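## Task

Nests N1 to N4 each carry one of the plates M06, M09, M60 and M90, and only their ID labels reveal which plate sits where. First build a stack in rack S1, bottom to top M09, then M60, then M90: the lowest plate lies flat on the rack floor, the upper ones sit fully seated, and each labelled short end points to the rack's front (the side facing the robot). Then release everything and push the START key on post KP until it latches. Finally return all four plates, each to the nest it came from, lying flat within the locators with well A1 at the corner marked A1, while START stays latched. Nothing may rely on the gripper holding it at the end; release and move the gripper away.

## Robot and tools

Robot: a single four-axis arm with one level two-finger gripper. Joints, base to tip: lift (0.000 to 0.550 m), shoulder (-2.000 to 2.000 rad), elbow (-2.800 to 2.800 rad), wrist yaw (-12.566 to 12.566 rad). The gripper never tilts; it can only translate and spin about its vertical axis. Its fingers point along gripper +x and close along gripper y. The controlled point, end_effector_position, lies midway between the two rubber pads, 2 to 3 cm behind the fingertips. Fully closed fingers still leave a 0.066 m gap, so keys are pressed with a single fingertip.

Scene frame: origin on the tabletop under the arm base, +z up, +y to the left when looking along +x. Results report end_effector_position (m) and end_effector_quat_wxyz in this frame; at long reach the printed position may be somewhat off.

execute_actions(actions): a list of actions run in sequence. Each action is a table of 0 to 15 rows; each row lasts one control step of 1/30 s, and if fewer than 15 rows are given, the last row repeats to fill 15 steps. A row is five numbers in [-1, 1]: dx, dy, dz, rz, opening. The first four are an offset, expressed in the gripper's own axes, from the gripper pose measured when that action began (for the first action in a call, the last pose a result showed in this scene). Every row refers to that same starting pose, not to the prior row. Scale: 1.0 equals 0.6 m of travel or 180 degrees of turn; rz turns from +x toward +y. opening is absolute, not an offset: +1 fully open (0.140 m), -1 closed. Closing from fully open takes at least about 0.6 s. An empty list just returns state and images.

move(target, speed, blocking): drives the gripper in a straight line toward one target, a single five-number row laid out as above (offset from the pose in this scene's latest result that shows one, gripper axes, same scale, opening absolute and sent at the start). speed is the path's top speed in m/s, 0.002 to 0.5 (default 0.25); turning is capped at twice that in rad/s. Paths last 0.5 to 10 s and stop short if longer. The arm does not avoid obstacles, may lag, stray or overshoot the speed, especially when nearly outstretched. Faster contact hits harder, and aiming further past a contact presses harder. With blocking=false the result arrives after 0.5 s while the arm keeps going; further moves and actions are refused until a result shows the move over, so use wait or stop. The extra move: line reports the ending (done, off_target, moving, held, fault) and any limits: paced means the sent pose was clipped, held means a check blocked steps (after which the arm may jump faster than speed).

wait(seconds): 0 to 10 s; the arm keeps its last command, a running move continues, and the call returns early if that move ends. stop: brakes a running move (needs room, more when fast); fingers keep moving. zoom_image(camera, region): camera is cam_head_left, cam_head_right or cam_wrist; region [x0, y0, x1, y1] in pixels of that camera's latest full image, at most 504 by 504. finished_scene(scene): ends the current scene permanently once the last command has been held.

Cameras, in result order: cam_head_left, cam_head_right, cam_high, cam_low (each 896x504) and cam_wrist (616x616, fisheye).

Reading results: state line with pose; Joint positions listing lift, shoulder, elbow, wrist yaw and finger-pad gap in metres; grip_measured, the measured opening on the commanded scale; Hand target, where the controller is currently steering; step readings of end_effector_position, with HELD on steps that were partly blocked; 'pose unreachable' when the clearance check altered or blocked a command; MOTOR HOT from 85 °C and OVER-TEMPERATURE FAULT at 100 °C.

Motion facts: every step, the commanded pose is clipped to within 70 mm and 16 degrees of the measured pose, so a distant target takes several actions, and after an action the arm goes at most to the last clipped pose. Because offsets start from the measured pose, repeating a small push against something rigid does not add force, but against something yielding it goes deeper. Joints accelerate and stop together; a reversal halts them.

Gripping: command an opening about 0.04 below grip_measured for a firm hold, less for a lighter one. Readings may be off by about 1 mm consistently. Pad force is limited to roughly 18 N; fast closing can squeeze harder or bounce open.

Labels: on each labelled plate, well A1 sits at the labelled short end, in the corner opposite the labelled long side.

Avoid: pressing START (it counts once lit, even unlatched) before the stack is complete and correct and any unlisted plate rests properly in its nest; drops beyond a few millimetres; knocking anything off the table; hard hits or heavy pushes; letting the elbow angle come within 0.4 rad of 0 (the arm may fold and fault); joint loads reaching lift 57 N, shoulder 8.55 N m, elbow 4.27 N m, wrist yaw 1.42 N m (held weight counts), which freezes the arm 10 s and skips the rest of the call; holding loads long enough to overheat. Loose objects may occasionally get nudged by outside pushes.

Each tool is called after "Call:" as name(argument=value, ...) on one line, values as JSON.

## Session

Call:
execute_actions(actions=[])

Scene clock: 0.00 s.
end_effector_position=(+0.5153, +0.0051, +0.5034) grip_measured=+0.99 end_effector_quat_wxyz=(+0.763, +0.000, +0.000, +0.646)
Joint positions: [ 0.498  0.367  1.438 -0.401  0.14 ]
Hand target: +0.515, +0.005, +0.503; +0.763, +0.000, +0.000, +0.646

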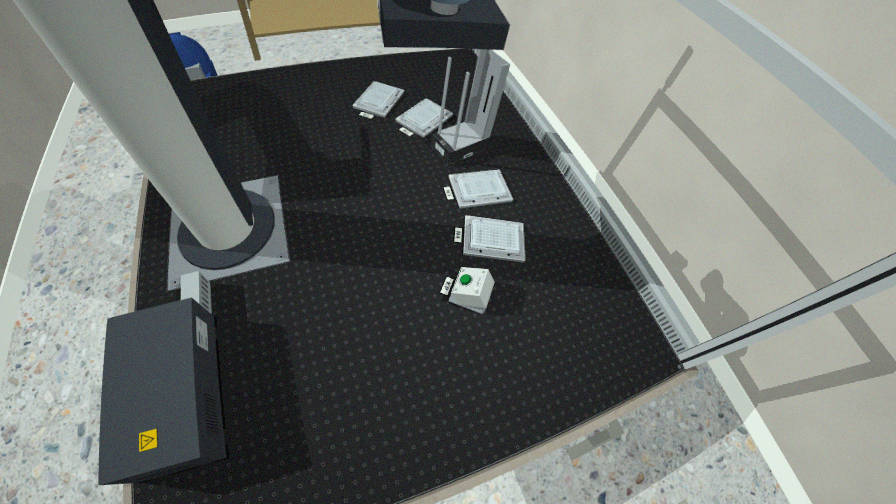

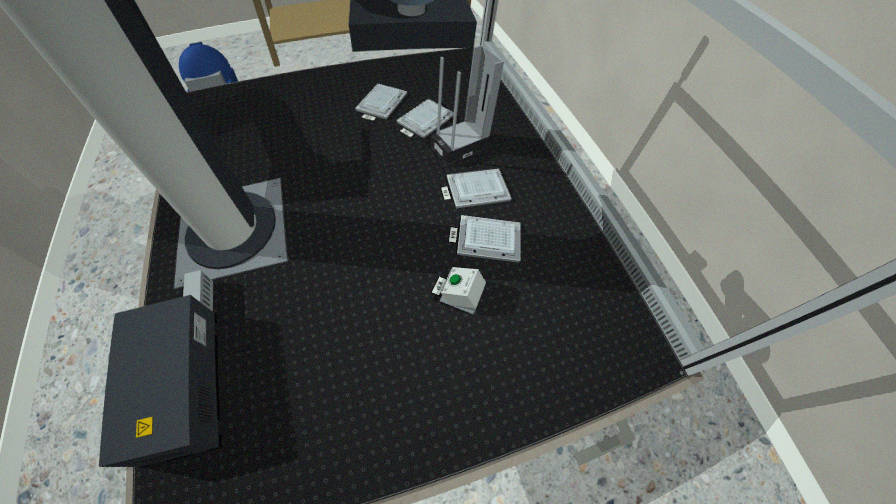

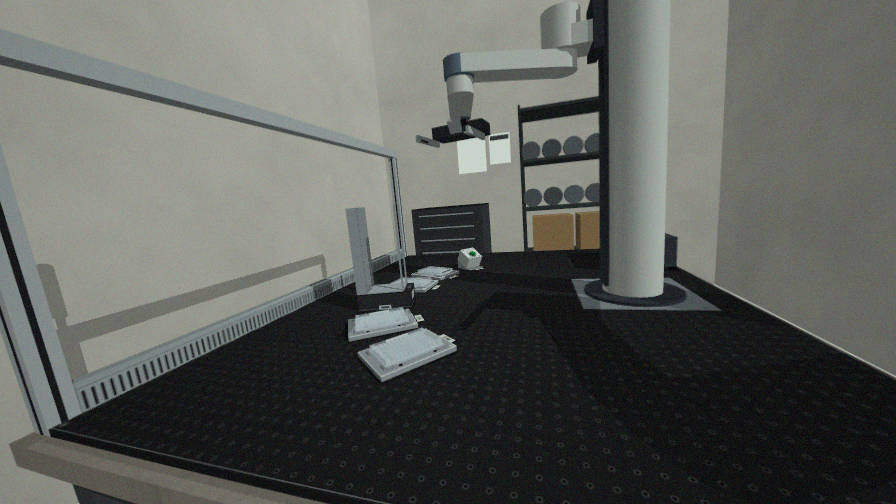

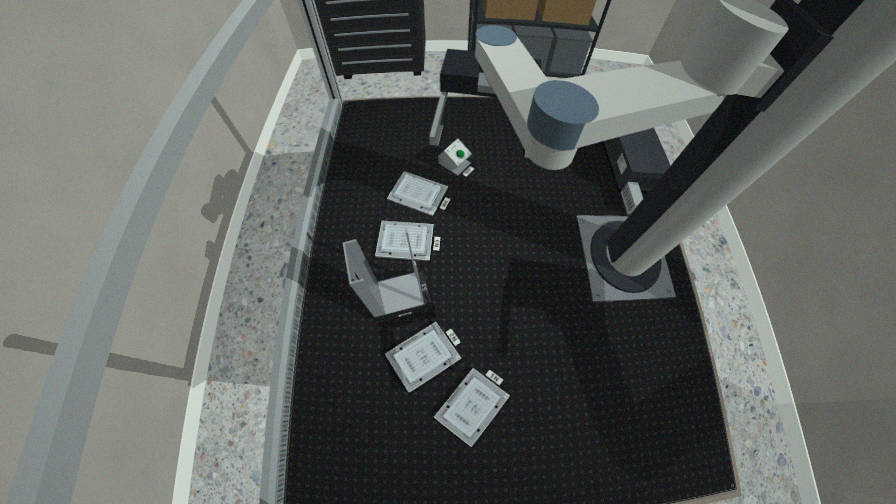

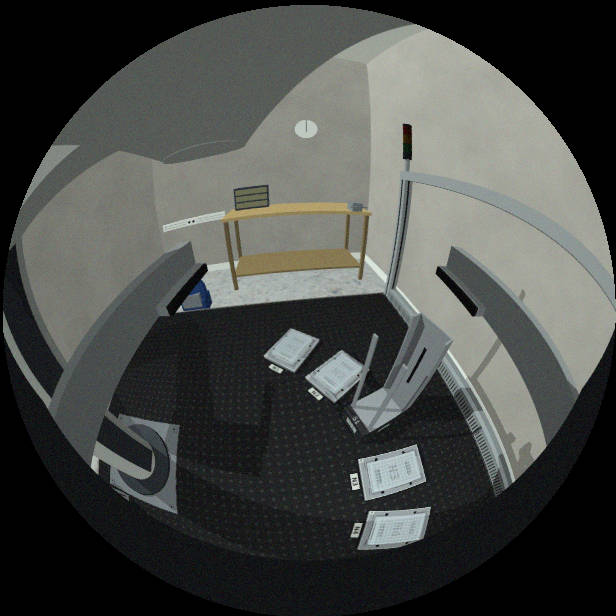

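Call:
zoom_image(camera="cam_low", region=[320, 220, 560, 460])

Call:
zoom_image(camera="cam_low", region=[340, 120, 520, 330])

Call:
zoom_image(camera="cam_head_left", region=[330, 40, 550, 180])

Call:
zoom_image(camera="cam_head_left", region=[420, 150, 560, 330])

Region (320, 220, 560, 460) of cam_low's 896x504 image, scaled by 2.100, with more detail than that image has.

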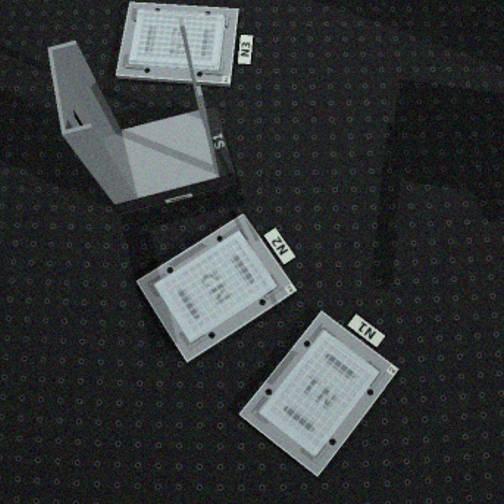

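Region (340, 120, 520, 330) of cam_low's 896x504 image, scaled by 2.400, with more detail than that image has; it fills the left 432 columns of this view, and the rest is white.

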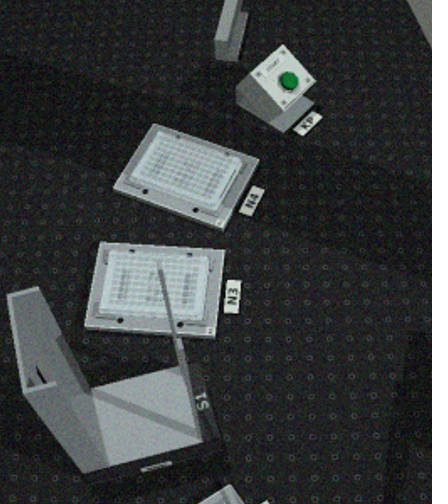

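Region (330, 40, 550, 180) of cam_head_left's 896x504 image, scaled by 2.291, with more detail than that image has; it fills the top 321 rows of this view, and the rest is white.

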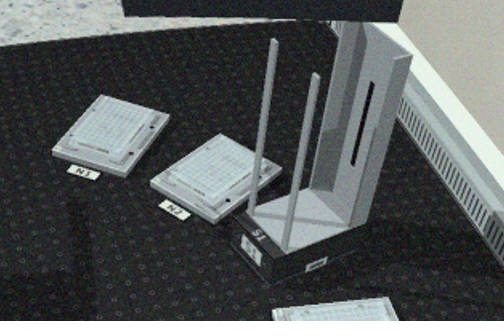

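Region (420, 150, 560, 330) of cam_head_left's 896x504 image, scaled by 2.800, with more detail than that image has.

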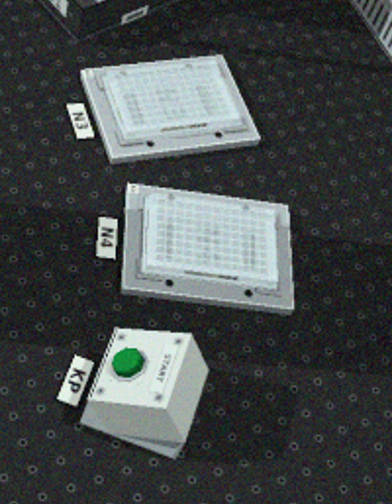

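Call:
move(target=[-0.04, 0.188, 0, -0.447, 1], speed=0.3)

Scene clock: 8.03 s.
end_effector_position=(+0.4000, +0.0001, +0.5034) grip_measured=+0.99 end_effector_quat_wxyz=(+1.000, +0.000, +0.000, +0.000)
Joint positions: [ 0.498  0.942  0.29  -1.232  0.14 ]
Hand target: +0.400, +0.000, +0.503; +1.000, +0.000, +0.000, +0.000
Off the commanded pose: 0.000 m, 0 deg.
move: done

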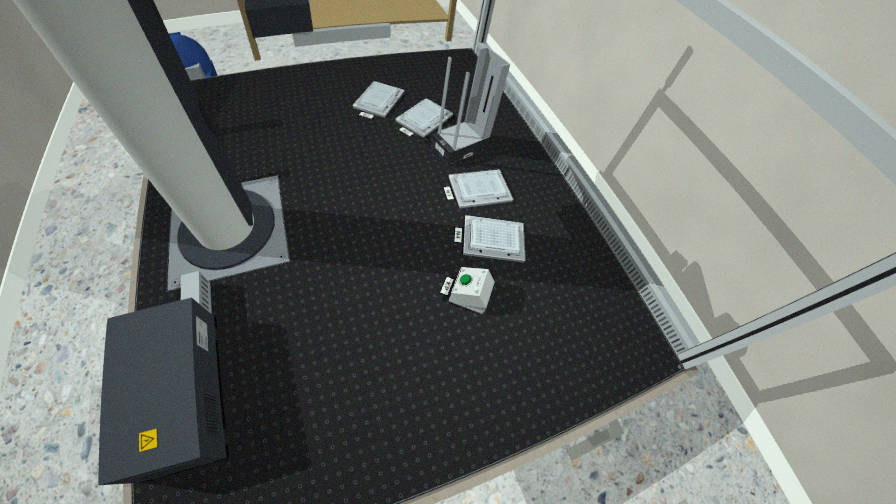

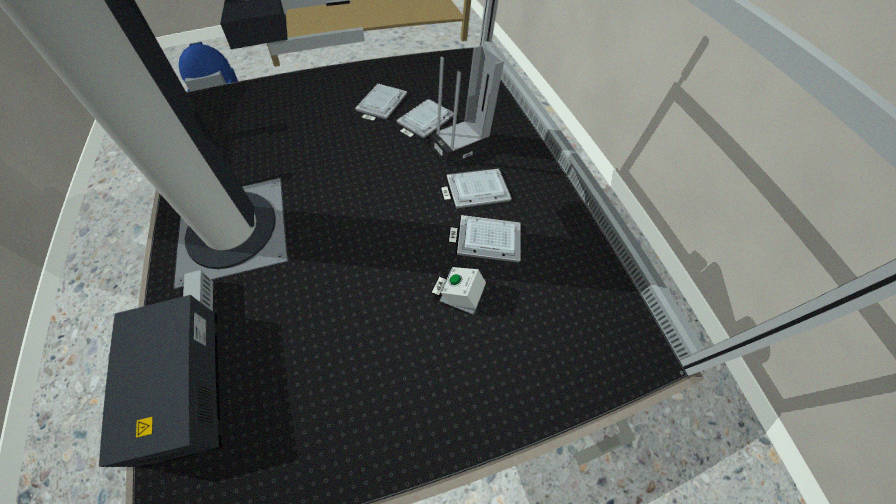

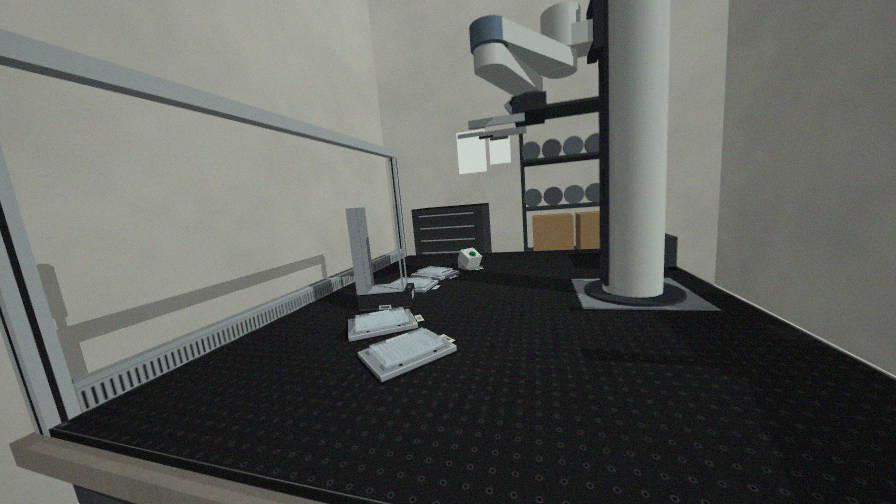

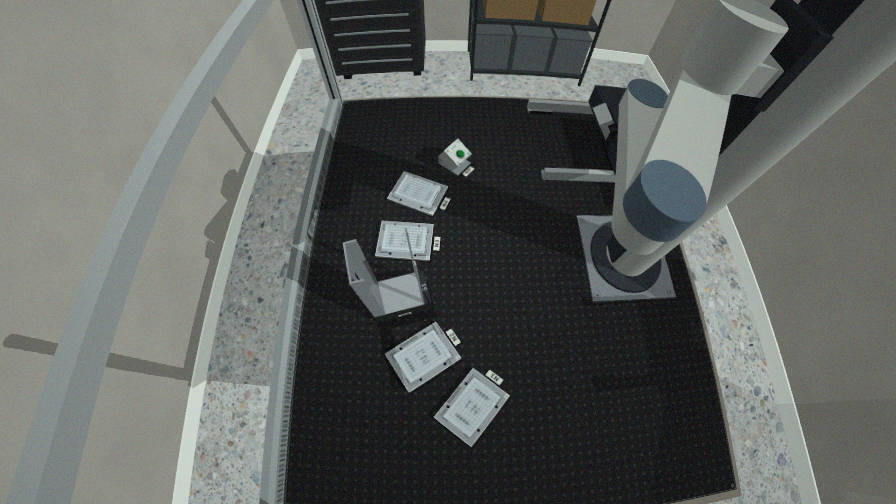

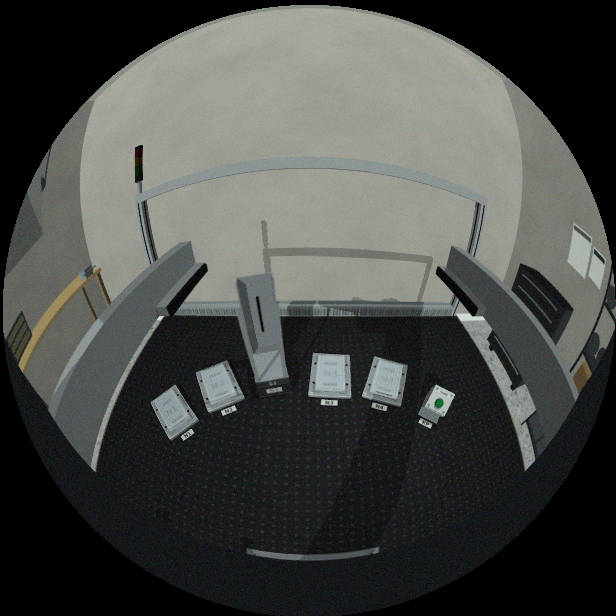

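Call:
move(target=[0.15, 0, -0.3, 0, 1], speed=0.2)

Scene clock: 10.93 s.
end_effector_position=(+0.4901, +0.0002, +0.3233) grip_measured=+0.99 end_effector_quat_wxyz=(+1.000, +0.000, +0.000, +0.000)
Joint positions: [ 0.318  1.019  0.67  -1.688  0.14 ]
Hand target: +0.490, +0.000, +0.323; +1.000, +0.000, +0.000, +0.000
Off the commanded pose: 0.000 m, 0 deg.
move: done

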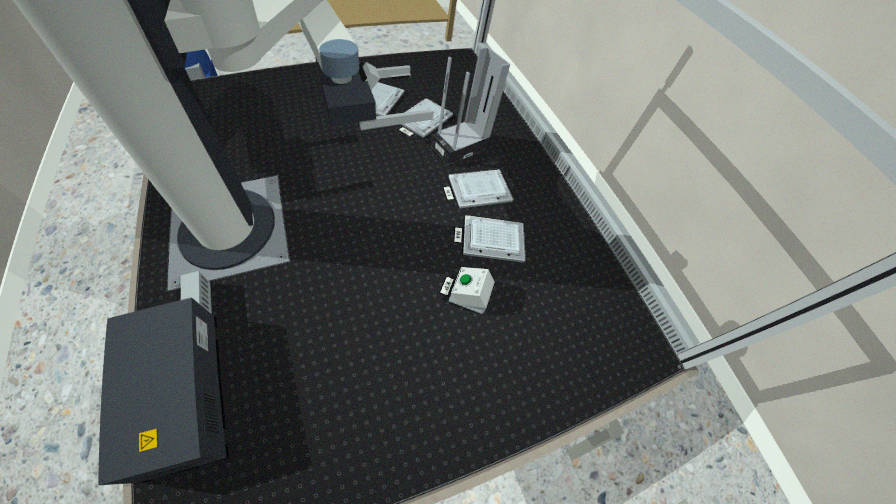

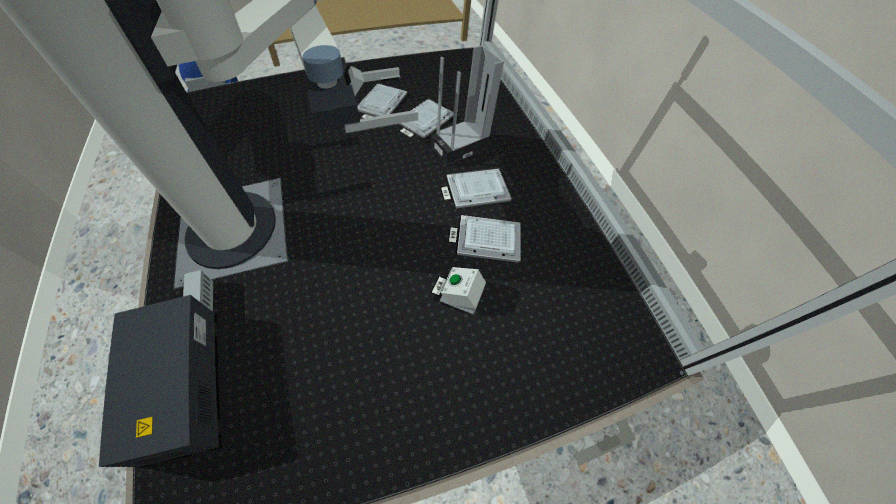

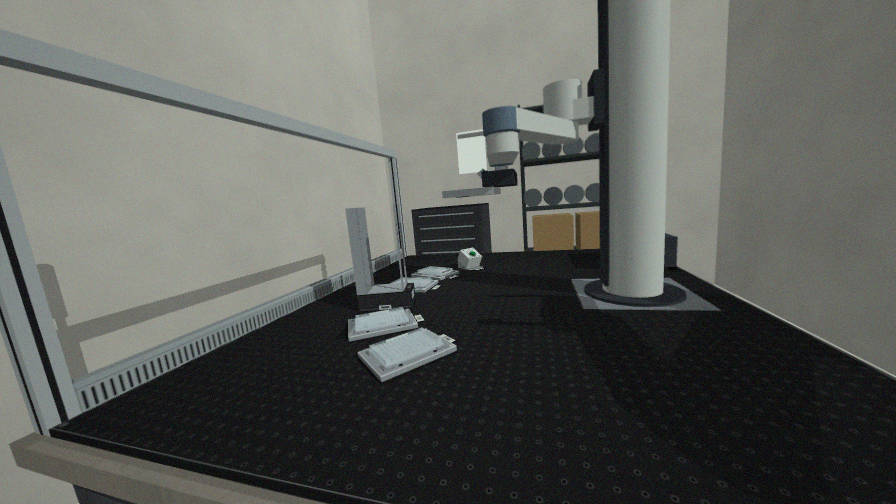

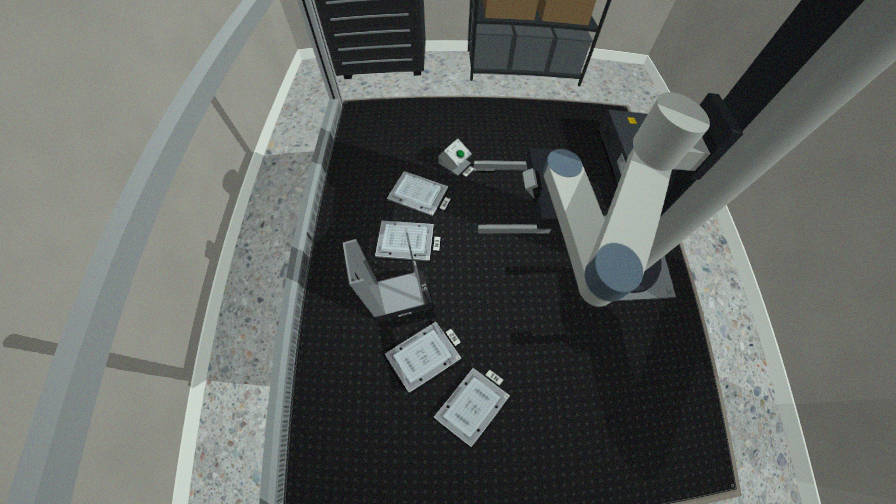

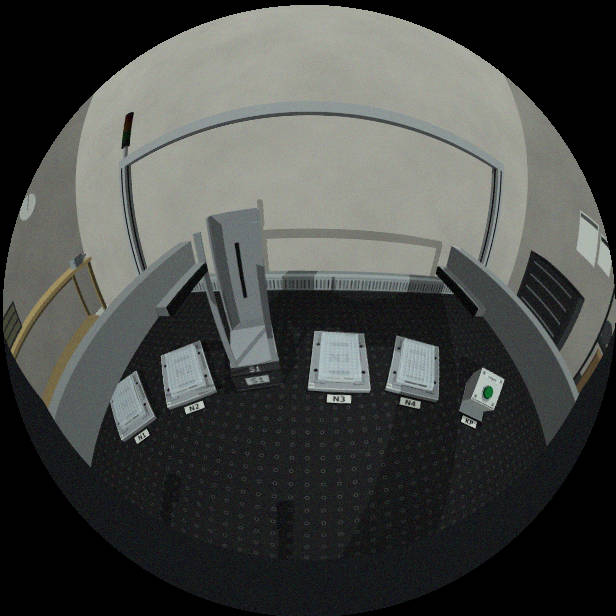

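Call:
zoom_image(camera="cam_wrist", region=[200, 190, 450, 440])

Region (200, 190, 450, 440) of cam_wrist's 616x616 image, scaled by 2.016, with more detail than that image has.

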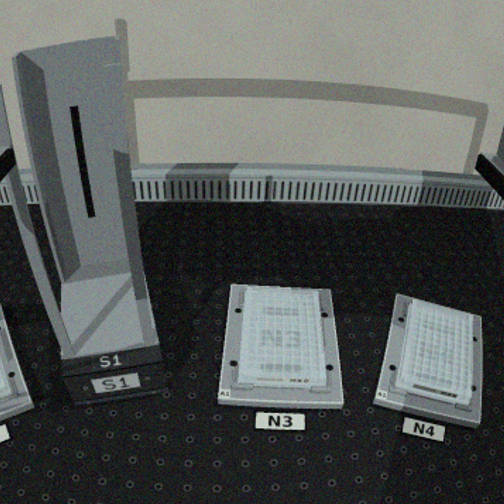

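Call:
move(target=[0, -0.05, -0.33, 0, 1], speed=0.3)

Scene clock: 13.07 s.
end_effector_position=(+0.4900, -0.0298, +0.1253) grip_measured=+0.99 end_effector_quat_wxyz=(+1.000, +0.000, +0.000, +0.000)
Joint positions: [ 0.12   0.848  0.68  -1.528  0.14 ]
Hand target: +0.490, -0.030, +0.125; +1.000, +0.000, +0.000, +0.000
Off the commanded pose: 0.000 m, 0 deg.
move: done

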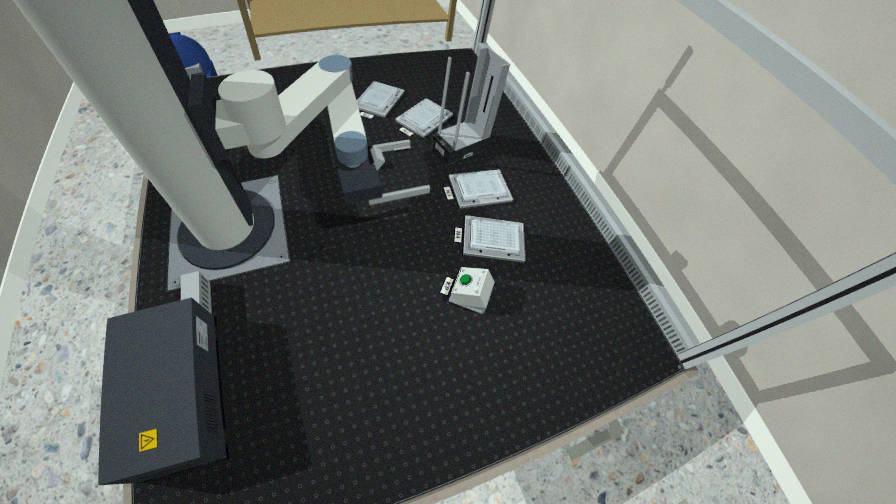

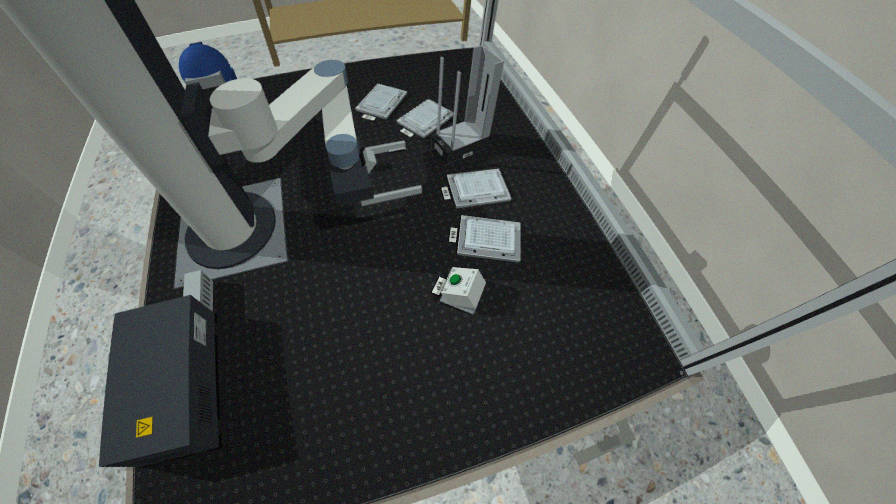

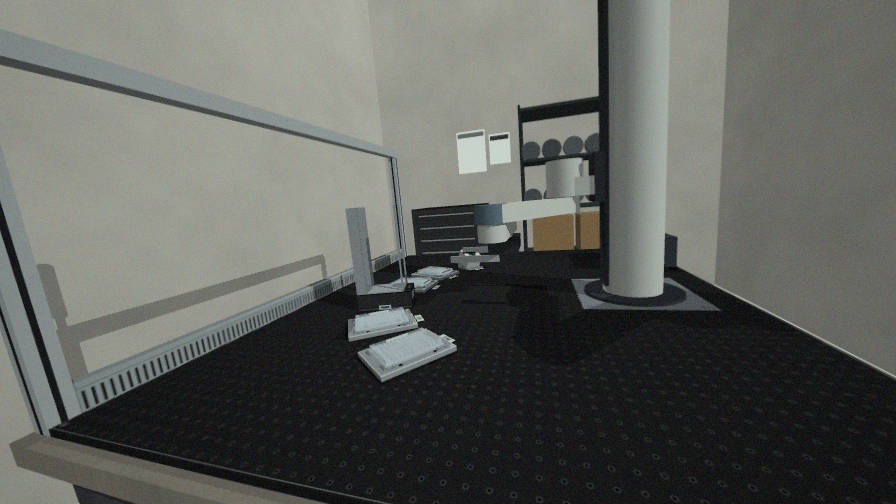

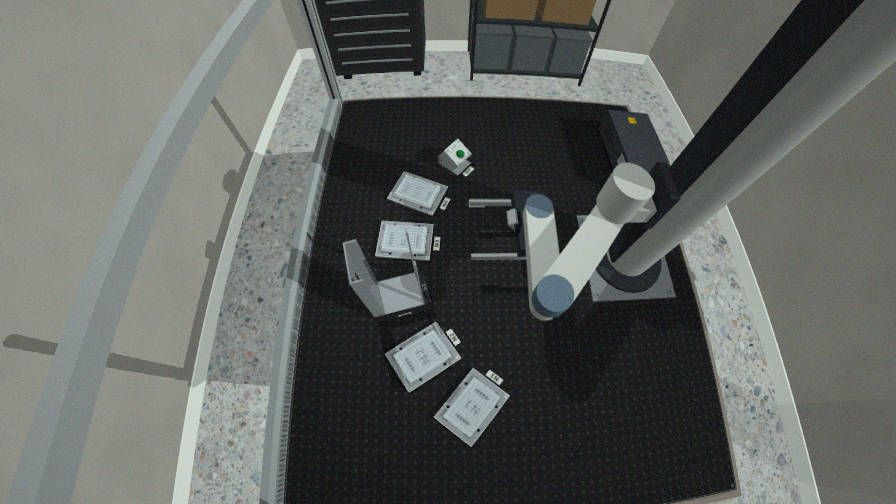

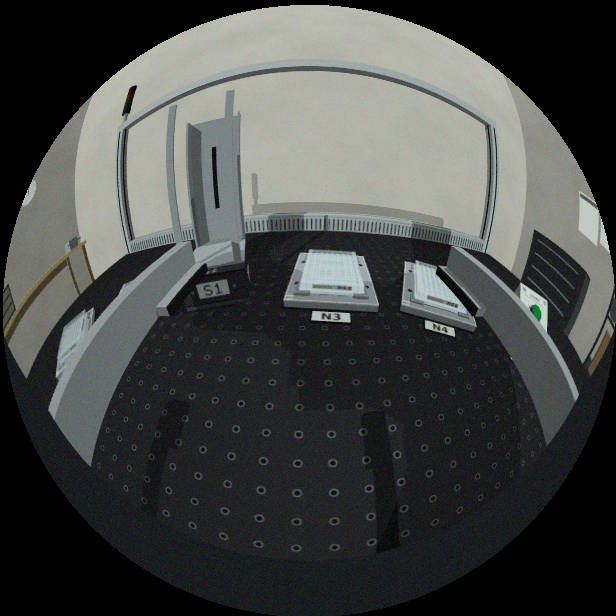

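Call:
zoom_image(camera="cam_wrist", region=[270, 230, 490, 350])

Region (270, 230, 490, 350) of cam_wrist's 616x616 image, scaled by 2.291, with more detail than that image has; it fills the top 275 rows of this view, and the rest is white.

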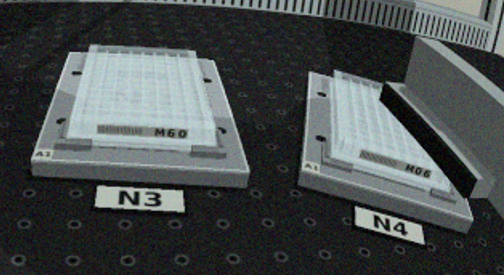

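Call:
move(target=[-0.103, 0.403, 0, 0.222, 1], speed=0.25)

Scene clock: 19.67 s.
end_effector_position=(+0.4281, +0.2121, +0.1253) grip_measured=+0.99 end_effector_quat_wxyz=(+0.940, +0.000, +0.000, +0.342)
Joint positions: [ 0.12   1.703  0.734 -1.738  0.14 ]
Hand target: +0.428, +0.212, +0.125; +0.940, +0.000, +0.000, +0.342
Off the commanded pose: 0.000 m, 0 deg.
move: done

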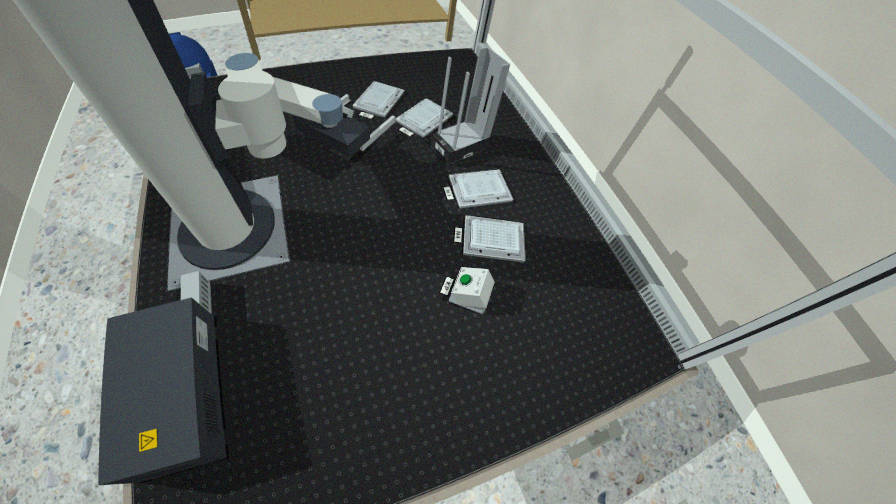

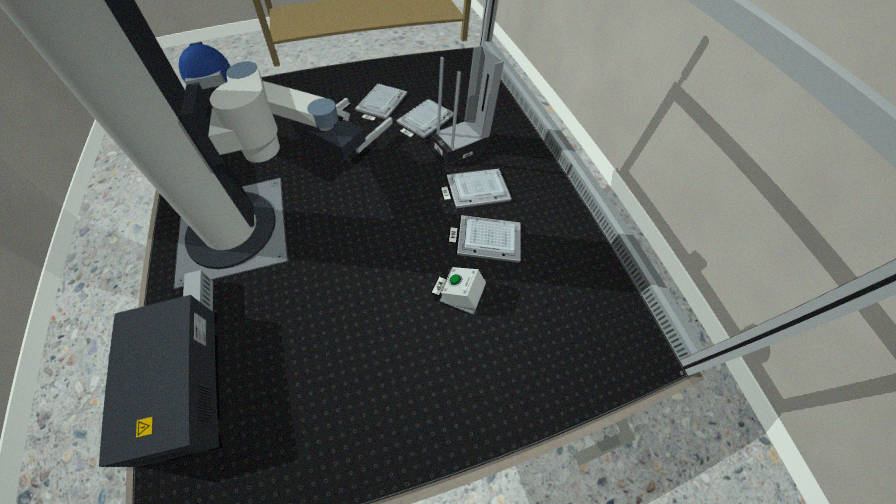

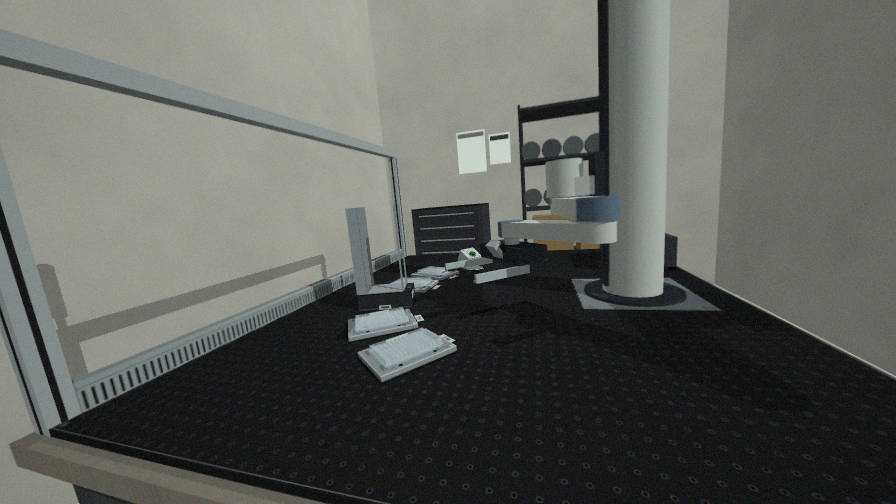

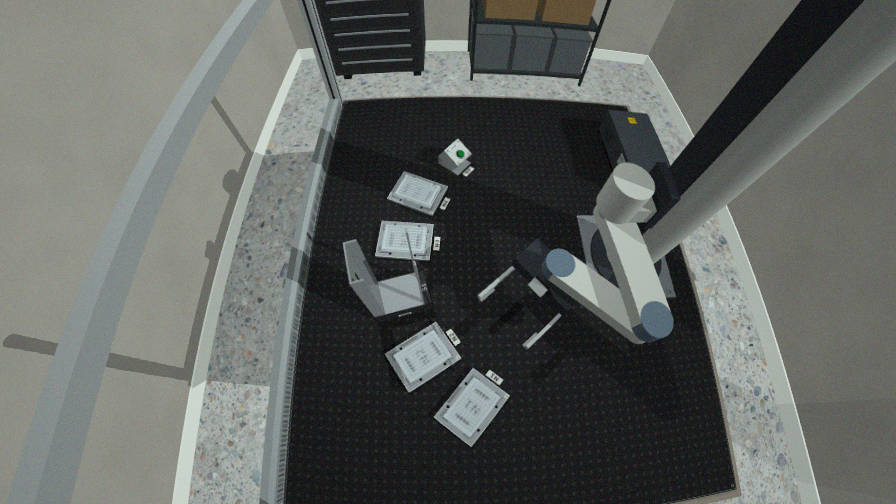

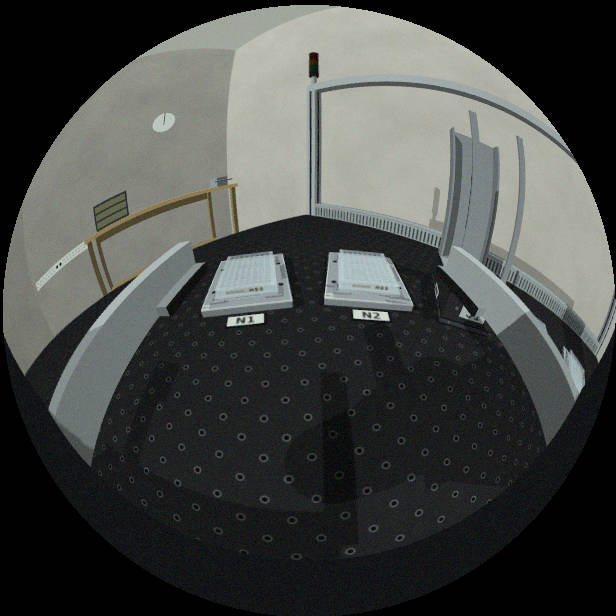

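Call:
zoom_image(camera="cam_wrist", region=[190, 230, 430, 340])

Region (190, 230, 430, 340) of cam_wrist's 616x616 image, scaled by 2.100, with more detail than that image has; it fills the top 231 rows of this view, and the rest is white.

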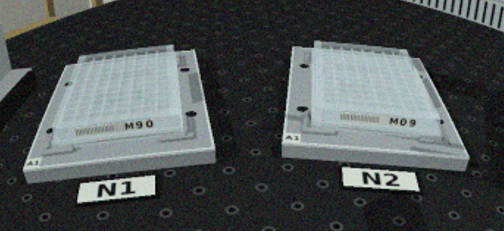

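Call:
zoom_image(camera="cam_high", region=[330, 190, 640, 390])

Call:
zoom_image(camera="cam_low", region=[330, 220, 600, 460])

Region (330, 190, 640, 390) of cam_high's 896x504 image, scaled by 1.626, with more detail than that image has; it fills the top 325 rows of this view, and the rest is white.

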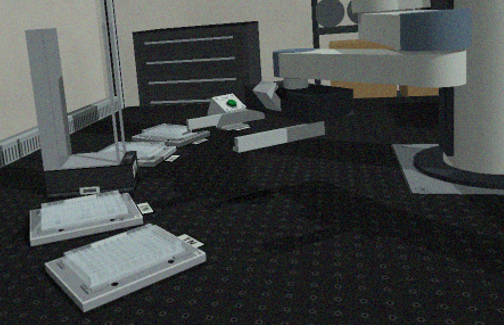

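Region (330, 220, 600, 460) of cam_low's 896x504 image, scaled by 1.867, with more detail than that image has.

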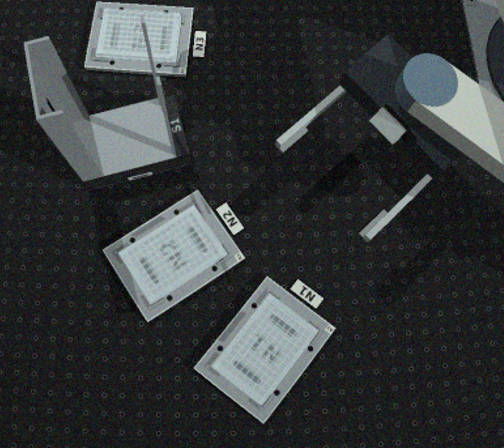

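Call:
move(target=[0.2707, -0.1415, 0, -0.0544, 0.4], speed=0.2)

Scene clock: 23.50 s.
end_effector_position=(+0.6071, +0.2515, +0.1253) grip_measured=+0.40 end_effector_quat_wxyz=(+0.965, +0.000, +0.000, +0.261)
Joint positions: [ 0.12   1.256  1.523 -2.251  0.118]
Hand target: +0.607, +0.252, +0.125; +0.965, +0.000, +0.000, +0.261
Off the commanded pose: 0.000 m, 0 deg.
move: done

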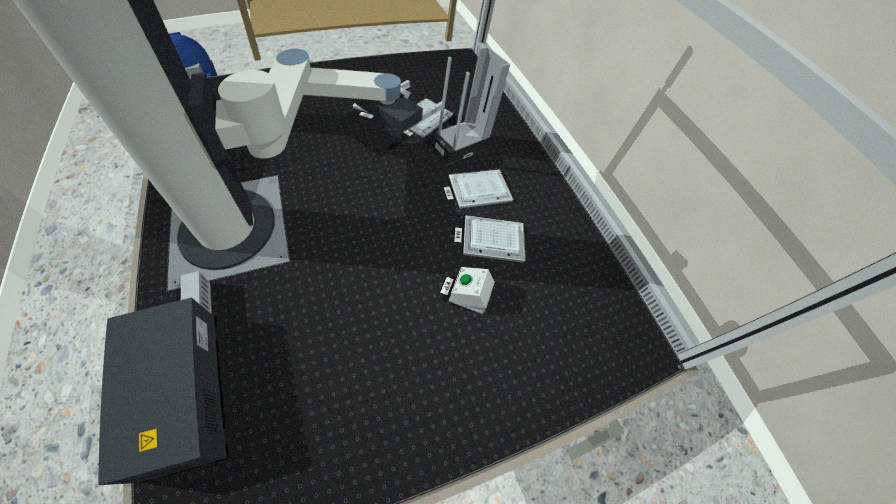

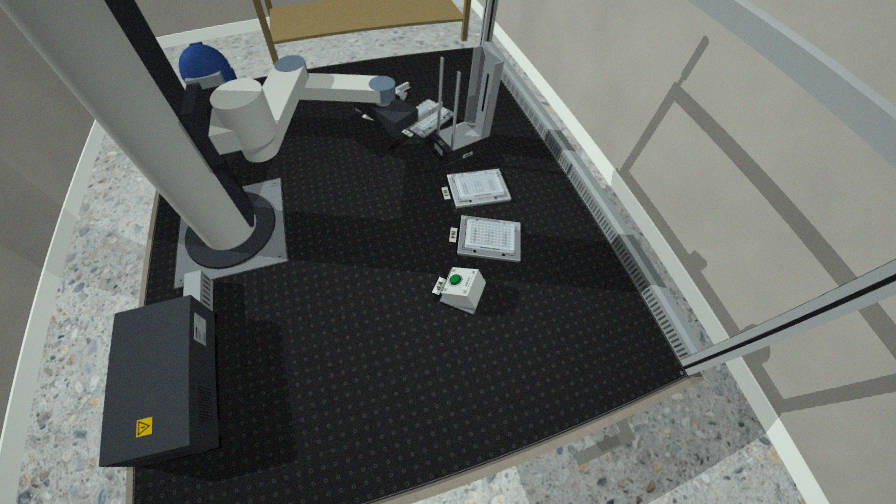

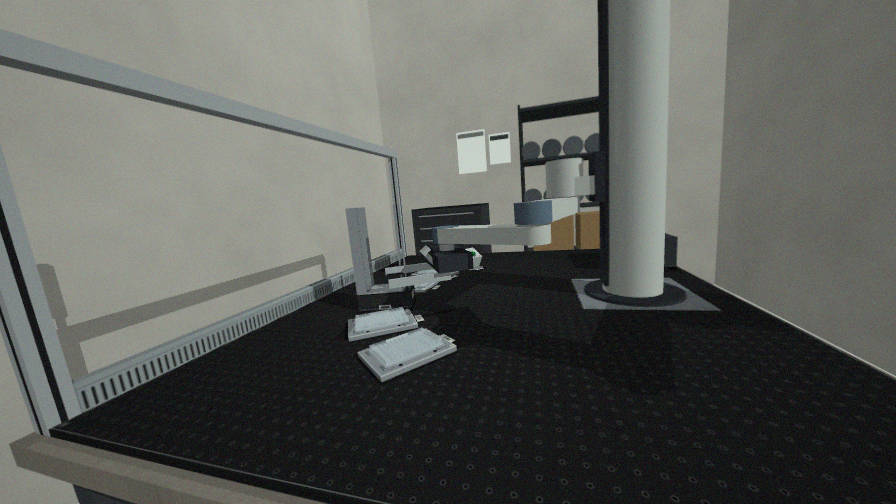

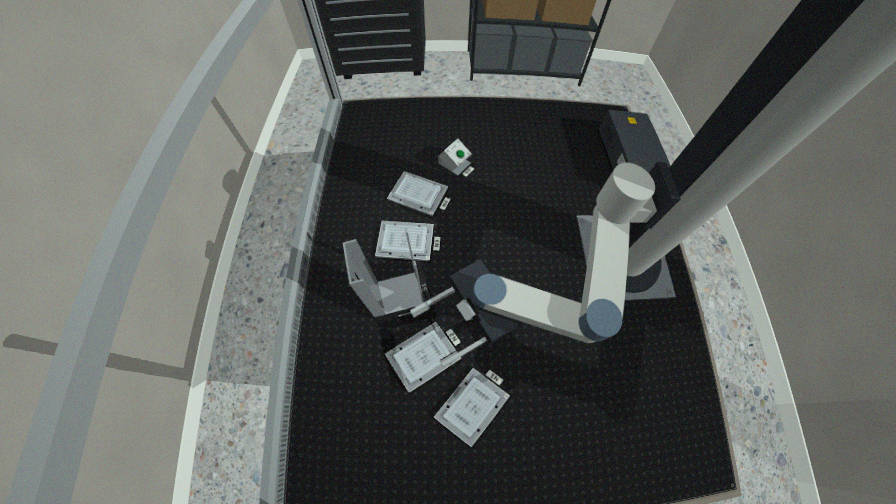

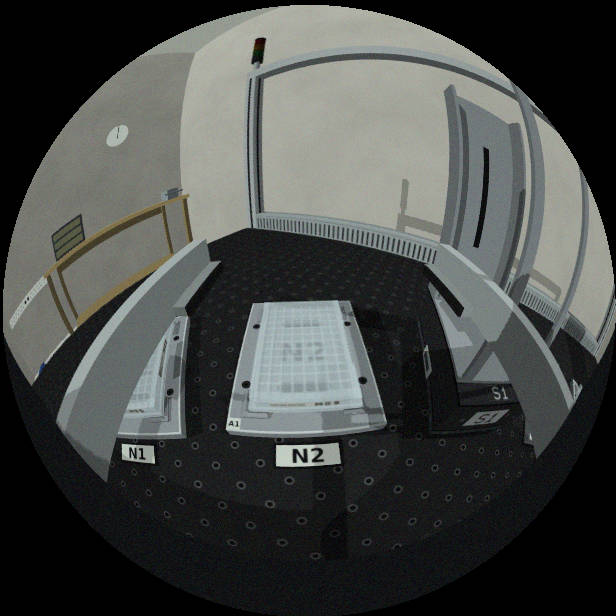

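Call:
zoom_image(camera="cam_wrist", region=[160, 220, 480, 480])

Region (160, 220, 480, 480) of cam_wrist's 616x616 image, scaled by 1.575, with more detail than that image has; it fills the top 410 rows of this view, and the rest is white.

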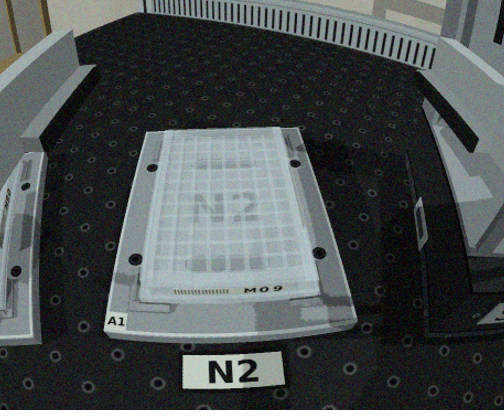

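Call:
zoom_image(camera="cam_wrist", region=[220, 290, 400, 470])

Region (220, 290, 400, 470) of cam_wrist's 616x616 image, scaled by 2.800, with more detail than that image has.

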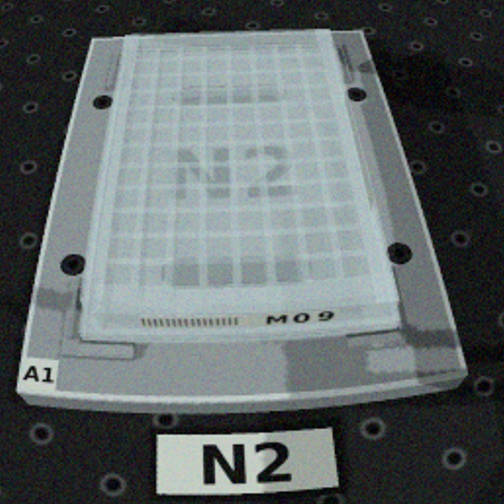

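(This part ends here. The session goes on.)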